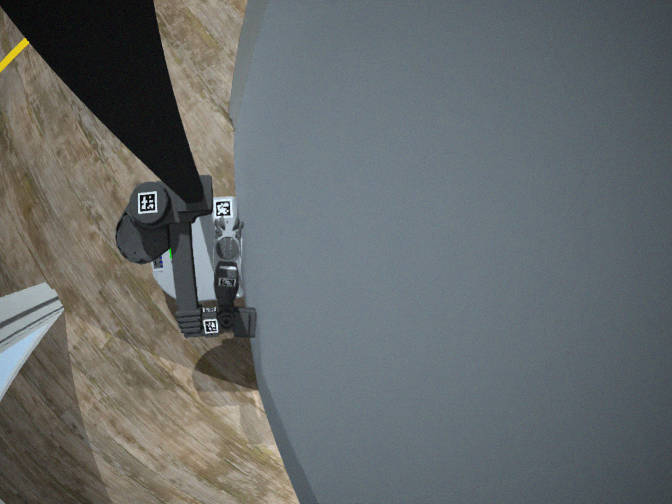

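execute_actions:
  actions:
    - {"r2":{"base":{"translate_m":-0.08}}}
  cameras: []

execute_actions:
  actions:
    - {"r2":{"base":{"rotate_rad":-0.9}}}
  cameras: []

execute_actions:
  actions:
    - {"r2":{"base":{"translate_m":0.45}}}
  cameras: ["r1_wrist_camera","r2_nav_camera"]

Scene clock: 188.67 s.
r1.base_odometry: x=-0.178 y=+1.294 heading=-1.593 (m, m, rad; r1's odometry frame)
r1.turned_by_wheels: +0.000 (rad since the last result)
r1.turned_by_imu: -0.001 (rad since the last result)
r1.base_tilt: forward=+0.7 right=-0.7 (deg)
r1.lidar_m: 4.43 1.66 1.23 1.18 1.22 0.98 0.95 0.99 1.16 1.37 3.70 1.48
r1.head_depth_mm: 1094 1156 1229 1311 1382 1508 - / 1224 1260 1361 1449 1576 - - / 3053 3278 3454 3585 2479 - - / 3030 3261 3471 3557 2565 1817 1440 / 3070 3198 3463 3593 2535 1830 1453 / 3069 3248 3499 3673 2505 1842 1469 / 3079 3301 3477 3621 2529 1874 1481
r1.base_status: not commanded
r1.joint_positions: lift_m=+0.970 arm_m=+0.000 wrist_yaw_rad=-0.002 wrist_pitch_rad=-0.024 wrist_roll_rad=+0.003 gripper_m=+0.120 head_pan_rad=-1.563 head_tilt_rad=-0.297
r1.joint_status: not commanded
r1.motor_effort: left_wheel=+0(0) right_wheel=+2(3) lift_m=+24(24) arm_m=+6(6) wrist_yaw_rad=+2(2) wrist_pitch_rad=+13(13) wrist_roll_rad=+1(0) gripper_m=+0(0) head_pan_rad=-3(2) head_tilt_rad=-1(1) (%)
r1.hand_pose: x=-0.0220 y=-0.4001 z=+1.0788 quat_wxyz=(+0.706, +0.008, -0.708, -0.010) (m; r1's base frame)
r1.wrist_depth_mm: - - - - - 923 795 / - - - - - 935 765 / - - - - - 941 762 / - - - - - 909 768 / - - - - - 908 758 / - - - - - 893 766 / - - - - - 860 762
r2.base_odometry: x=-4.580 y=-0.507 heading=+1.934 (m, m, rad; r2's odometry frame)
r2.turned_by_wheels: +0.000 (rad since the last result)
r2.turned_by_imu: -0.090 (rad since the last result)
r2.base_tilt: forward=-1.3 right=+1.7 (deg)
r2.lidar_m: - - 0.15 0.38 3.15 3.14 0.68 0.67 2.50 0.19 0.15 -
r2.head_depth_mm: - - - - - 1169 1117 / - - - - - 1159 1113 / - - - - - 455 1086 / - - - - - 828 - / - - - - - 798 - / - - - - 373 1165 - / - - - - 456 1158 -
r2.base_status: done
r2.joint_positions: lift_m=+0.319 arm_m=+0.001 wrist_yaw_rad=+2.988 wrist_pitch_rad=-0.420 wrist_roll_rad=-0.008 gripper_m=+0.037 head_pan_rad=+0.003 head_tilt_rad=-1.199
r2.joint_status: not commanded
r2.on_its_own: wrist_yaw_rad is held at +2.975, not at its first target +2.835, by its stall guard, which is not easing now
r2.motor_effort: left_wheel=+4(39) right_wheel=+13(15) lift_m=+34(34) arm_m=+0(0) wrist_yaw_rad=-7(10) wrist_pitch_rad=+5(6) wrist_roll_rad=+0(0) gripper_m=+0(6) head_pan_rad=+4(3) head_tilt_rad=+0(1) (%)
r2.hand_pose: x=+0.0130 y=+0.0760 z=+0.3317 quat_wxyz=(+0.200, +0.698, +0.095, +0.681) (m; r2's base frame)
r2.wrist_depth_mm: - - - 510 189 109 77 / 952 - - 528 184 107 76 / 760 - 858 574 178 105 75 / 638 - 717 546 175 104 74 / 544 558 - 597 155 101 73 / 477 491 - 476 140 100 72 / - - - 294 177 99 72
pictures: none
No camera images: the call's "cameras" was empty. Leave "cameras" out to get every camera's image.

Scene clock: 191.67 s.
r1.base_odometry: x=-0.178 y=+1.294 heading=-1.593 (m, m, rad; r1's odometry frame)
r1.turned_by_wheels: +0.000 (rad since the last result)
r1.turned_by_imu: -0.001 (rad since the last result)
r1.base_tilt: forward=+0.6 right=-0.7 (deg)
r1.lidar_m: 4.44 1.66 1.22 1.18 1.23 0.99 0.95 0.99 1.21 3.55 3.71 1.47
r1.head_depth_mm: 2947 3049 1458 1565 1641 1713 - / 3050 3222 3430 3572 2500 - - / 3054 3255 3482 3615 2470 - - / 3064 3240 3453 3536 2561 1807 1434 / 3086 3253 3473 3632 2547 1827 1453 / 3064 3226 3516 3656 2518 1846 1458 / 3069 3279 3478 3642 2509 1863 1477
r1.base_status: not commanded
r1.joint_positions: lift_m=+0.970 arm_m=+0.000 wrist_yaw_rad=-0.002 wrist_pitch_rad=-0.024 wrist_roll_rad=+0.003 gripper_m=+0.120 head_pan_rad=-1.563 head_tilt_rad=-0.297
r1.joint_status: not commanded
r1.motor_effort: left_wheel=+0(0) right_wheel=+3(3) lift_m=+24(25) arm_m=+6(6) wrist_yaw_rad=+2(2) wrist_pitch_rad=+13(13) wrist_roll_rad=+0(1) gripper_m=+0(0) head_pan_rad=-4(3) head_tilt_rad=-1(1) (%)
r1.hand_pose: x=-0.0220 y=-0.4001 z=+1.0788 quat_wxyz=(+0.706, +0.008, -0.708, -0.010) (m; r1's base frame)
r1.wrist_depth_mm: - - - - - - 892 / - - - - - - 874 / - - - - - - 870 / - - - - - - 858 / - - - - - - 859 / - - - - - - 846 / - - - - - 979 833
r2.base_odometry: x=-4.580 y=-0.507 heading=+1.034 (m, m, rad; r2's odometry frame)
r2.turned_by_wheels: -0.900 (rad since the last result)
r2.turned_by_imu: -0.331 (rad since the last result)
r2.base_tilt: forward=-1.1 right=+1.7 (deg)
r2.lidar_m: - - 0.15 0.20 3.19 3.05 3.19 0.60 0.59 0.21 0.15 -
r2.head_depth_mm: - - - - - 1188 1117 / - - - - - 1171 1115 / - - - - - - 1089 / - - - - - - - / - - - - - - - / - - - - - 1158 - / - - - - - 1143 -
r2.base_status: done
r2.joint_positions: lift_m=+0.320 arm_m=+0.001 wrist_yaw_rad=+2.995 wrist_pitch_rad=-0.421 wrist_roll_rad=-0.008 gripper_m=+0.037 head_pan_rad=+0.005 head_tilt_rad=-1.207
r2.joint_status: not commanded
r2.on_its_own: wrist_yaw_rad is held at +2.975, not at its first target +2.835, by its stall guard, which is not easing now; left_wheel is at rest, and its effort (+32) is outside its rest range (-18 to +18)
r2.motor_effort: left_wheel=+32(91) right_wheel=+4(10) lift_m=+30(34) arm_m=+0(0) wrist_yaw_rad=-11(12) wrist_pitch_rad=+6(6) wrist_roll_rad=+0(0) gripper_m=+6(5) head_pan_rad=+3(2) head_tilt_rad=+2(4) (%)
r2.hand_pose: x=+0.0115 y=+0.0761 z=+0.3315 quat_wxyz=(+0.198, +0.697, +0.098, +0.682) (m; r2's base frame)
r2.wrist_depth_mm: - - - 319 132 84 61 / 919 - - 317 132 83 61 / 742 - 814 311 130 83 61 / 627 655 683 310 130 83 61 / 540 545 - 490 129 82 60 / 476 502 - 299 119 82 60 / - - - 215 140 82 60
pictures: none
No camera images: the call's "cameras" was empty. Leave "cameras" out to get every camera's image.

Scene clock: 197.30 s.
r1.base_odometry: x=-0.178 y=+1.294 heading=-1.593 (m, m, rad; r1's odometry frame)
r1.turned_by_wheels: +0.000 (rad since the last result)
r1.turned_by_imu: -0.001 (rad since the last result)
r1.base_tilt: forward=+0.7 right=-0.7 (deg)
r1.lidar_m: 4.43 1.66 1.22 1.18 1.23 0.98 0.95 0.99 0.92 0.93 3.70 1.47
r1.head_depth_mm: 737 785 834 893 952 1026 - / 757 808 859 925 983 - - / 782 825 879 944 1027 - - / 816 870 3423 3207 2417 1820 1438 / 3075 3272 3485 3616 2535 1829 1452 / 3068 3294 3505 3605 2505 1841 1459 / 3092 3255 3439 3671 2536 1864 1474
r1.base_status: not commanded
r1.joint_positions: lift_m=+0.970 arm_m=+0.000 wrist_yaw_rad=-0.002 wrist_pitch_rad=-0.024 wrist_roll_rad=+0.003 gripper_m=+0.120 head_pan_rad=-1.563 head_tilt_rad=-0.297
r1.joint_status: not commanded
r1.motor_effort: left_wheel=+0(0) right_wheel=+3(2) lift_m=+24(25) arm_m=+6(6) wrist_yaw_rad=+2(2) wrist_pitch_rad=+13(13) wrist_roll_rad=+0(1) gripper_m=+0(0) head_pan_rad=-4(2) head_tilt_rad=+0(0) (%)
r1.hand_pose: x=-0.0220 y=-0.4001 z=+1.0788 quat_wxyz=(+0.706, +0.008, -0.708, -0.010) (m; r1's base frame)
r1.wrist_depth_mm: - - - - 671 600 559 / - - - - 665 609 565 / - - - 755 677 621 558 / - - - 743 677 621 562 / - - - 746 674 630 574 / - - - 765 697 633 574 / - - - 769 706 626 585
r2.base_odometry: x=-4.351 y=-0.121 heading=+1.035 (m, m, rad; r2's odometry frame)
r2.turned_by_wheels: +0.000 (rad since the last result)
r2.turned_by_imu: +0.751 (rad since the last result)
r2.base_tilt: forward=-1.1 right=+1.8 (deg)
r2.lidar_m: - - 0.15 0.20 3.27 3.12 0.88 2.68 3.03 0.21 0.15 -
r2.head_depth_mm: - - - - - 1192 1118 / - - - - - 1176 1113 / - - - - - - 1089 / - - - - - - - / - - - - - - - / - - - - - 1155 - / - - - - - 1147 -
r2.base_status: translate_m off_target (by the wheels' count: +0.4498 of +0.4500)
r2.joint_positions: lift_m=+0.320 arm_m=+0.001 wrist_yaw_rad=+2.993 wrist_pitch_rad=-0.423 wrist_roll_rad=-0.008 gripper_m=+0.037 head_pan_rad=-0.002 head_tilt_rad=-1.212
r2.joint_status: not commanded
r2.on_its_own: wrist_yaw_rad is held at +2.975, not at its first target +2.835, by its stall guard, which is not easing now; left_wheel is at rest, and its effort (+49) is outside its rest range (-18 to +18)
r2.motor_effort: left_wheel=+49(58) right_wheel=+11(15) lift_m=+31(31) arm_m=+0(1) wrist_yaw_rad=-11(12) wrist_pitch_rad=+6(7) wrist_roll_rad=+0(0) gripper_m=+6(6) head_pan_rad=+6(7) head_tilt_rad=+4(5) (%)
r2.hand_pose: x=+0.0118 y=+0.0758 z=+0.3312 quat_wxyz=(+0.199, +0.697, +0.098, +0.681) (m; r2's base frame)
r2.wrist_depth_mm: - - - 316 132 83 61 / 927 - - 313 130 83 61 / 749 - 883 310 130 83 61 / 629 636 706 306 130 82 60 / 529 550 - 485 129 82 60 / 477 491 - 298 118 82 60 / - - - 216 139 82 60
pictures: r1_wrist_camera, r2_nav_camera (sideways: a quarter turn counterclockwise sets it upright)
Images, in order (width x height): r1_wrist_camera 644x364, r2_nav_camera 672x504.

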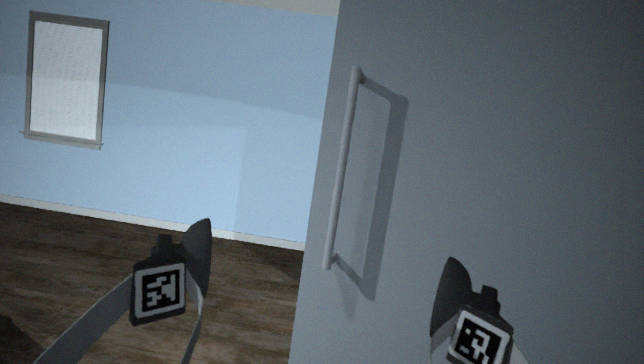

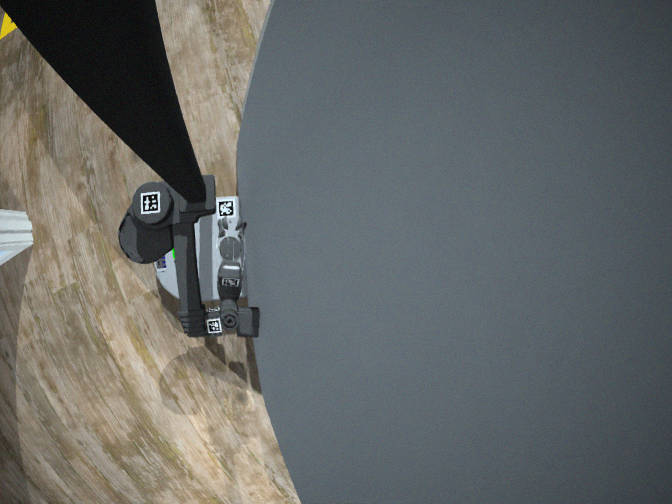

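Flat pushing works; continue.

execute_actions:
  actions:
    - {"r2":{"base":{"translate_m":0.17}},"r1":{"joints":{"arm_m":0.1}}}
  cameras: ["r1_wrist_camera"]

Scene clock: 204.43 s.
r1.base_odometry: x=-0.178 y=+1.294 heading=-1.593 (m, m, rad; r1's odometry frame)
r1.turned_by_wheels: +0.000 (rad since the last result)
r1.turned_by_imu: -0.002 (rad since the last result)
r1.base_tilt: forward=+0.7 right=-0.8 (deg)
r1.lidar_m: 4.43 1.66 1.22 1.18 1.23 0.98 0.95 0.99 0.89 0.88 3.70 1.47
r1.head_depth_mm: 702 747 795 852 - - - / 718 762 817 872 - - - / 737 779 828 889 - - - / 760 807 876 3005 2234 1796 1406 / 3066 3269 3476 3615 2458 1838 1447 / 3081 3268 3452 3640 2513 1852 1463 / 3072 3296 3487 3638 2536 1874 1481
r1.base_status: not commanded
r1.joint_positions: lift_m=+0.970 arm_m=+0.100 wrist_yaw_rad=-0.002 wrist_pitch_rad=-0.024 wrist_roll_rad=+0.003 gripper_m=+0.120 head_pan_rad=-1.563 head_tilt_rad=-0.297
r1.joint_status: all done
r1.motor_effort: left_wheel=+0(0) right_wheel=+3(2) lift_m=+25(24) arm_m=+6(5) wrist_yaw_rad=+2(2) wrist_pitch_rad=+13(13) wrist_roll_rad=+0(0) gripper_m=+0(0) head_pan_rad=-2(3) head_tilt_rad=+0(2) (%)
r1.hand_pose: x=-0.0220 y=-0.5001 z=+1.0790 quat_wxyz=(+0.706, +0.008, -0.708, -0.009) (m; r1's base frame)
r1.wrist_depth_mm: - - - - 517 482 451 / - - - 566 522 489 457 / - - - 571 530 493 465 / - - - 587 528 493 464 / - - - 581 550 503 471 / - - - 595 557 504 475 / - - - 599 564 498 475
r2.base_odometry: x=-4.264 y=+0.025 heading=+1.035 (m, m, rad; r2's odometry frame)
r2.turned_by_wheels: +0.000 (rad since the last result)
r2.turned_by_imu: +0.056 (rad since the last result)
r2.base_tilt: forward=-1.2 right=+1.7 (deg)
r2.lidar_m: - - 0.15 0.20 3.27 0.95 0.90 2.70 3.16 0.21 0.15 -
r2.head_depth_mm: - - - - - 1182 1117 / - - - - - 1180 1107 / - - - - - - 1084 / - - - - - - - / - - - - - - - / - - - - - 1155 - / - - - - - 1145 -
r2.base_status: translate_m off_target (by the wheels' count: +0.1698 of +0.1700)
r2.joint_positions: lift_m=+0.320 arm_m=+0.001 wrist_yaw_rad=+2.993 wrist_pitch_rad=-0.423 wrist_roll_rad=-0.008 gripper_m=+0.037 head_pan_rad=-0.002 head_tilt_rad=-1.212
r2.joint_status: not commanded
r2.on_its_own: wrist_yaw_rad is held at +2.975, not at its first target +2.835, by its stall guard, which is not easing now; left_wheel is at rest, and its effort (+48) is outside its rest range (-18 to +18)
r2.motor_effort: left_wheel=+48(55) right_wheel=+12(15) lift_m=+30(30) arm_m=+0(0) wrist_yaw_rad=-11(11) wrist_pitch_rad=+7(7) wrist_roll_rad=+0(0) gripper_m=+5(6) head_pan_rad=+7(7) head_tilt_rad=+5(4) (%)
r2.hand_pose: x=+0.0118 y=+0.0758 z=+0.3311 quat_wxyz=(+0.199, +0.697, +0.098, +0.681) (m; r2's base frame)
r2.wrist_depth_mm: - - - 318 131 83 61 / 939 - - 313 131 83 61 / 737 - 880 309 130 83 60 / 631 638 696 309 129 82 60 / 536 547 - 489 129 82 60 / 474 497 - 300 119 82 60 / - - - 216 139 82 60
pictures: r1_wrist_camera
Images, in order (width x height): r1_wrist_camera 644x364.

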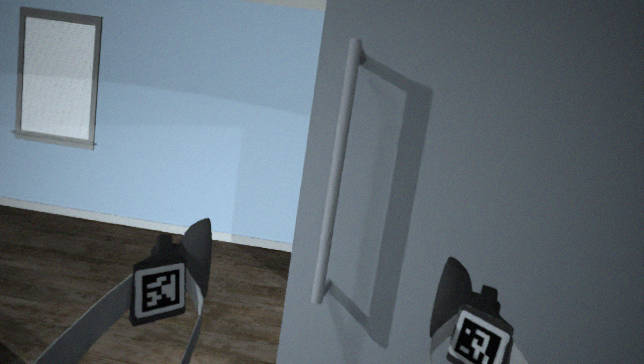

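execute_actions:
  actions:
    - {"r1":{"joints":{"arm_m":0.49}}}
  cameras: ["r1_wrist_camera"]

execute_actions:
  actions:
    - {"r1":{"joints":{"gripper_m":-0.04}}}
  cameras: []

execute_actions:
  actions:
    - {"r1":{"joints":{"arm_m":0.2}},"r2":{"joints":{"lift_m":0.28,"head_tilt_rad":-0.5,"head_pan_rad":-1.3}}}
  cameras: ["r1_wrist_camera","r2_head_camera"]

Scene clock: 217.33 s.
r1.base_odometry: x=-0.178 y=+1.294 heading=-1.593 (m, m, rad; r1's odometry frame)
r1.turned_by_wheels: +0.000 (rad since the last result)
r1.turned_by_imu: -0.002 (rad since the last result)
r1.base_tilt: forward=+0.7 right=-0.7 (deg)
r1.lidar_m: 4.40 1.66 1.22 1.18 1.23 0.99 0.95 0.99 0.91 0.91 3.70 1.48
r1.head_depth_mm: 723 766 816 - 949 1016 1109 / 741 786 832 917 970 1053 1152 / 760 805 846 948 1002 1094 1194 / 783 848 3356 3261 2214 1761 1430 / 3070 3296 3490 3671 2481 1835 1455 / 3098 3256 3512 3675 2512 1843 1462 / 3093 3267 3519 3668 2535 1859 1470
r1.base_status: not commanded
r1.joint_positions: lift_m=+0.970 arm_m=+0.490 wrist_yaw_rad=-0.003 wrist_pitch_rad=-0.024 wrist_roll_rad=+0.003 gripper_m=+0.120 head_pan_rad=-1.563 head_tilt_rad=-0.297
r1.joint_status: all done
r1.motor_effort: left_wheel=+0(0) right_wheel=+2(2) lift_m=+25(25) arm_m=+6(19) wrist_yaw_rad=+3(10) wrist_pitch_rad=+13(16) wrist_roll_rad=+0(0) gripper_m=+0(3) head_pan_rad=-3(3) head_tilt_rad=+0(1) (%)
r1.hand_pose: x=-0.0223 y=-0.8901 z=+1.0789 quat_wxyz=(+0.706, +0.008, -0.708, -0.010) (m; r1's base frame)
r1.wrist_depth_mm: - - - 200 177 170 158 / - - - 202 180 171 159 / - - - 204 184 173 161 / - - - 207 187 175 162 / - - - 209 191 176 163 / - - - 202 194 176 165 / - - - 203 197 176 166
r2.base_odometry: x=-4.264 y=+0.025 heading=+1.035 (m, m, rad; r2's odometry frame)
r2.turned_by_wheels: +0.000 (rad since the last result)
r2.turned_by_imu: -0.029 (rad since the last result)
r2.base_tilt: forward=-1.2 right=+1.7 (deg)
r2.lidar_m: - - 0.15 0.20 3.27 3.11 0.89 2.69 3.11 0.21 0.15 -
r2.head_depth_mm: - - - - - 1183 1122 / - - - - - 1176 1111 / - - - - - - 1089 / - - - - - - - / - - - - - - - / - - - - - 1158 - / - - - - - 1147 -
r2.base_status: not commanded
r2.joint_positions: lift_m=+0.320 arm_m=+0.001 wrist_yaw_rad=+2.995 wrist_pitch_rad=-0.423 wrist_roll_rad=-0.008 gripper_m=+0.037 head_pan_rad=-0.001 head_tilt_rad=-1.212
r2.joint_status: not commanded
r2.on_its_own: wrist_yaw_rad is held at +2.975, not at its first target +2.835, by its stall guard, which is not easing now; left_wheel is at rest, and its effort (+44) is outside its rest range (-18 to +18)
r2.motor_effort: left_wheel=+44(49) right_wheel=+10(12) lift_m=+31(30) arm_m=+0(0) wrist_yaw_rad=-12(11) wrist_pitch_rad=+7(7) wrist_roll_rad=+0(0) gripper_m=+6(6) head_pan_rad=+7(6) head_tilt_rad=+4(4) (%)
r2.hand_pose: x=+0.0114 y=+0.0759 z=+0.3311 quat_wxyz=(+0.199, +0.697, +0.099, +0.682) (m; r2's base frame)
r2.wrist_depth_mm: - - - 324 132 83 61 / 923 - - 315 132 83 61 / 761 - 861 315 131 83 61 / 625 641 700 310 130 83 61 / 535 551 - 495 124 83 61 / 479 495 - 302 119 82 60 / - - - 217 140 82 60
pictures: r1_wrist_camera
Images, in order (width x height): r1_wrist_camera 644x364.

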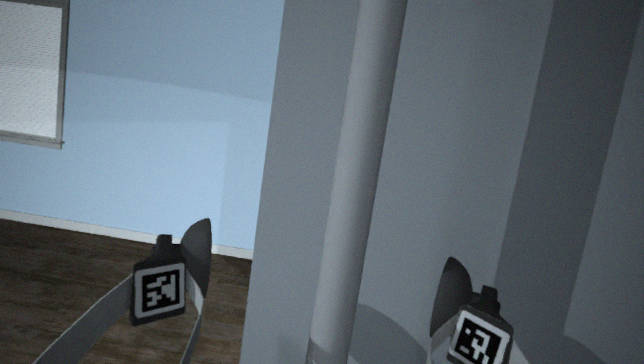

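Scene clock: 219.47 s.
r1.base_odometry: x=-0.178 y=+1.294 heading=-1.594 (m, m, rad; r1's odometry frame)
r1.turned_by_wheels: +0.000 (rad since the last result)
r1.turned_by_imu: -0.001 (rad since the last result)
r1.base_tilt: forward=+0.7 right=-0.7 (deg)
r1.lidar_m: 4.42 1.65 1.22 1.18 1.22 0.98 0.95 0.99 0.90 0.90 3.70 1.47
r1.head_depth_mm: 719 762 810 - 948 1008 1098 / 735 780 829 910 967 1043 1141 / 754 800 841 933 999 1085 1190 / 780 842 908 3358 2215 1753 1398 / 3038 3254 3465 3581 2487 1834 1459 / 3088 3282 3503 3641 2522 1860 1461 / 3062 3268 3496 3660 2527 1859 1467
r1.base_status: not commanded
r1.joint_positions: lift_m=+0.970 arm_m=+0.490 wrist_yaw_rad=-0.018 wrist_pitch_rad=-0.021 wrist_roll_rad=+0.003 gripper_m=-0.039 head_pan_rad=-1.563 head_tilt_rad=-0.297
r1.joint_status: all done
r1.on_its_own: wrist_yaw_rad is at rest, and its effort (+14) is outside its rest range (-12 to +12)
r1.motor_effort: left_wheel=-4(5) right_wheel=+15(16) lift_m=+25(24) arm_m=-3(6) wrist_yaw_rad=+14(15) wrist_pitch_rad=+11(13) wrist_roll_rad=+1(0) gripper_m=-24(99) head_pan_rad=-2(3) head_tilt_rad=+0(0) (%)
r1.hand_pose: x=-0.0260 y=-0.8908 z=+1.0797 quat_wxyz=(+0.706, +0.001, -0.708, -0.014) (m; r1's base frame)
r1.wrist_depth_mm: - - - 191 174 164 153 / - - - 193 177 166 155 / - - - 196 180 167 156 / - - - 128 183 170 157 / - - - 134 184 171 159 / - - - 130 184 173 161 / - - 222 138 186 175 162
r2.base_odometry: x=-4.264 y=+0.026 heading=+1.035 (m, m, rad; r2's odometry frame)
r2.turned_by_wheels: +0.000 (rad since the last result)
r2.turned_by_imu: +0.000 (rad since the last result)
r2.base_tilt: forward=-1.0 right=+1.7 (deg)
r2.lidar_m: - - 0.15 0.20 3.25 3.10 0.89 2.69 3.10 0.22 0.15 -
r2.head_depth_mm: - - - - - 1173 1117 / - - - - - 1175 1110 / - - - - - - 1080 / - - - - - 759 - / - - - - - 321 - / - - - - - 1164 - / - - - - - 1136 -
r2.base_status: not commanded
r2.joint_positions: lift_m=+0.320 arm_m=+0.001 wrist_yaw_rad=+2.995 wrist_pitch_rad=-0.423 wrist_roll_rad=-0.008 gripper_m=+0.037 head_pan_rad=+0.002 head_tilt_rad=-1.202
r2.joint_status: not commanded
r2.on_its_own: wrist_yaw_rad is held at +2.975, not at its first target +2.835, by its stall guard, which is not easing now
r2.motor_effort: left_wheel=+5(44) right_wheel=+1(9) lift_m=+30(31) arm_m=+0(0) wrist_yaw_rad=-12(11) wrist_pitch_rad=+7(7) wrist_roll_rad=+0(0) gripper_m=+5(6) head_pan_rad=+4(6) head_tilt_rad=+1(5) (%)
r2.hand_pose: x=+0.0114 y=+0.0759 z=+0.3311 quat_wxyz=(+0.199, +0.697, +0.099, +0.682) (m; r2's base frame)
r2.wrist_depth_mm: - - - 317 133 85 62 / 910 - - 314 133 84 62 / 736 - 878 315 132 84 62 / 624 646 721 312 132 84 62 / 539 554 - 486 127 84 62 / 476 491 - 305 121 83 62 / - - - 221 142 84 61
pictures: none
No camera images: the call's "cameras" was empty. Leave "cameras" out to get every camera's image.

Scene clock: 222.83 s.
r1.base_odometry: x=-0.178 y=+1.294 heading=-1.593 (m, m, rad; r1's odometry frame)
r1.turned_by_wheels: +0.000 (rad since the last result)
r1.turned_by_imu: -0.007 (rad since the last result)
r1.base_tilt: forward=+0.7 right=-0.7 (deg)
r1.lidar_m: 4.51 1.67 1.23 1.18 1.22 0.99 0.95 0.96 0.67 0.64 3.70 1.47
r1.head_depth_mm: 522 555 593 623 - 759 820 / 521 552 591 620 - 754 813 / 517 548 583 619 - 755 809 / 516 545 580 622 684 744 831 / 528 3201 3415 3605 2448 1825 1445 / 3091 3232 3486 3613 2517 1853 1467 / 3060 3248 3467 3640 2529 1851 1472
r1.base_status: not commanded
r1.joint_positions: lift_m=+0.970 arm_m=+0.201 wrist_yaw_rad=+0.041 wrist_pitch_rad=-0.024 wrist_roll_rad=+0.003 gripper_m=-0.027 head_pan_rad=-1.563 head_tilt_rad=-0.297
r1.joint_status: all done
r1.on_its_own: wrist_yaw_rad is held at +0.047, not at your +0.000, by its stall guard, which is not easing now; gripper_m is held at -0.028, not at your -0.040, by its stall guard, which is still easing; arm_m is at rest, and its effort (-17) is outside its rest range (-14 to +14)
r1.motor_effort: left_wheel=+1(9) right_wheel=+2(20) lift_m=+26(26) arm_m=-17(19) wrist_yaw_rad=+5(26) wrist_pitch_rad=+13(13) wrist_roll_rad=+0(0) gripper_m=-22(25) head_pan_rad=-3(3) head_tilt_rad=-1(0) (%)
r1.hand_pose: x=-0.0109 y=-0.6016 z=+1.0787 quat_wxyz=(+0.706, +0.023, -0.708, +0.006) (m; r1's base frame)
r1.wrist_depth_mm: - - 189 187 184 183 181 / - - 193 189 188 186 185 / - - 196 192 192 190 189 / - - 199 195 195 194 191 / - - 203 134 198 198 195 / - - 207 133 202 200 199 / - - 213 138 205 205 202
r2.base_odometry: x=-4.264 y=+0.026 heading=+1.035 (m, m, rad; r2's odometry frame)
r2.turned_by_wheels: +0.000 (rad since the last result)
r2.turned_by_imu: +0.000 (rad since the last result)
r2.base_tilt: forward=-1.2 right=+1.8 (deg)
r2.lidar_m: 0.16 0.16 0.18 0.30 3.27 3.10 0.89 2.69 3.08 1.83 0.37 0.20
r2.head_depth_mm: - - - 2682 1988 1542 1269 / - - - 2698 1959 1527 1266 / - - 3981 2628 1939 1534 1252 / - 2339 2238 2391 1922 1521 1253 / - 2090 2200 2357 1911 1511 1239 / - - 3474 2357 1879 1454 1161 / - - 622 625 631 630 631
r2.base_status: not commanded
r2.joint_positions: lift_m=+0.281 arm_m=+0.001 wrist_yaw_rad=+2.978 wrist_pitch_rad=-0.419 wrist_roll_rad=-0.008 gripper_m=+0.037 head_pan_rad=-1.293 head_tilt_rad=-0.507
r2.joint_status: all done
r2.on_its_own: wrist_yaw_rad is held at +2.975, not at its first target +2.835, by its stall guard, which is not easing now
r2.motor_effort: left_wheel=-1(18) right_wheel=+0(4) lift_m=+9(28) arm_m=+0(0) wrist_yaw_rad=-1(11) wrist_pitch_rad=+5(7) wrist_roll_rad=+0(0) gripper_m=+0(5) head_pan_rad=-4(97) head_tilt_rad=+3(45) (%)
r2.hand_pose: x=+0.0153 y=+0.0758 z=+0.2932 quat_wxyz=(+0.203, +0.698, +0.091, +0.680) (m; r2's base frame)
r2.wrist_depth_mm: - - - 342 236 180 146 / 853 - - 369 245 185 150 / 679 - 815 386 258 189 153 / 579 - 656 420 268 197 156 / 491 504 - 500 266 203 161 / - - - 458 265 210 164 / - - - 415 330 217 169
pictures: r1_wrist_camera, r2_head_camera (sideways: a quarter turn clockwise sets it upright)
Images, in order (width x height): r1_wrist_camera 644x364, r2_head_camera 896x504.

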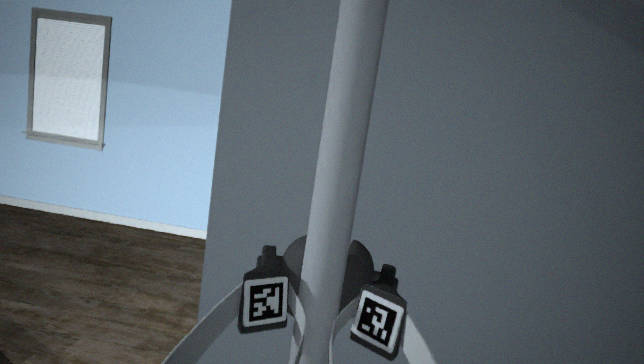

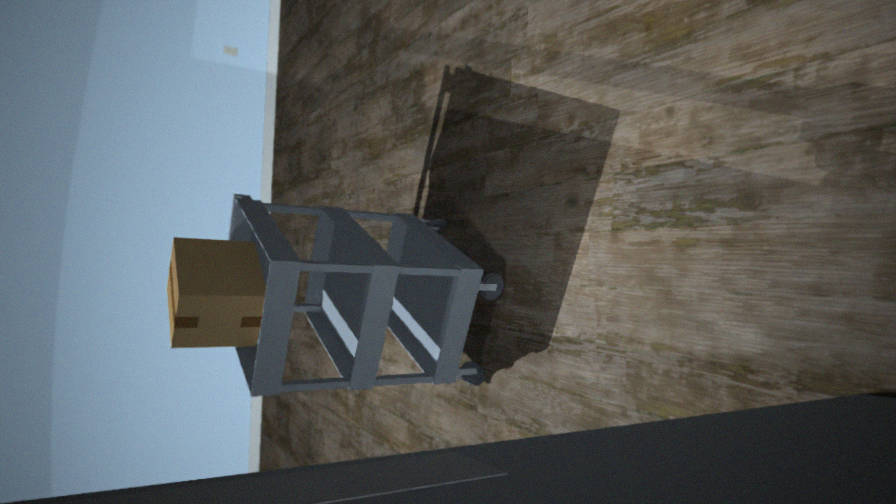

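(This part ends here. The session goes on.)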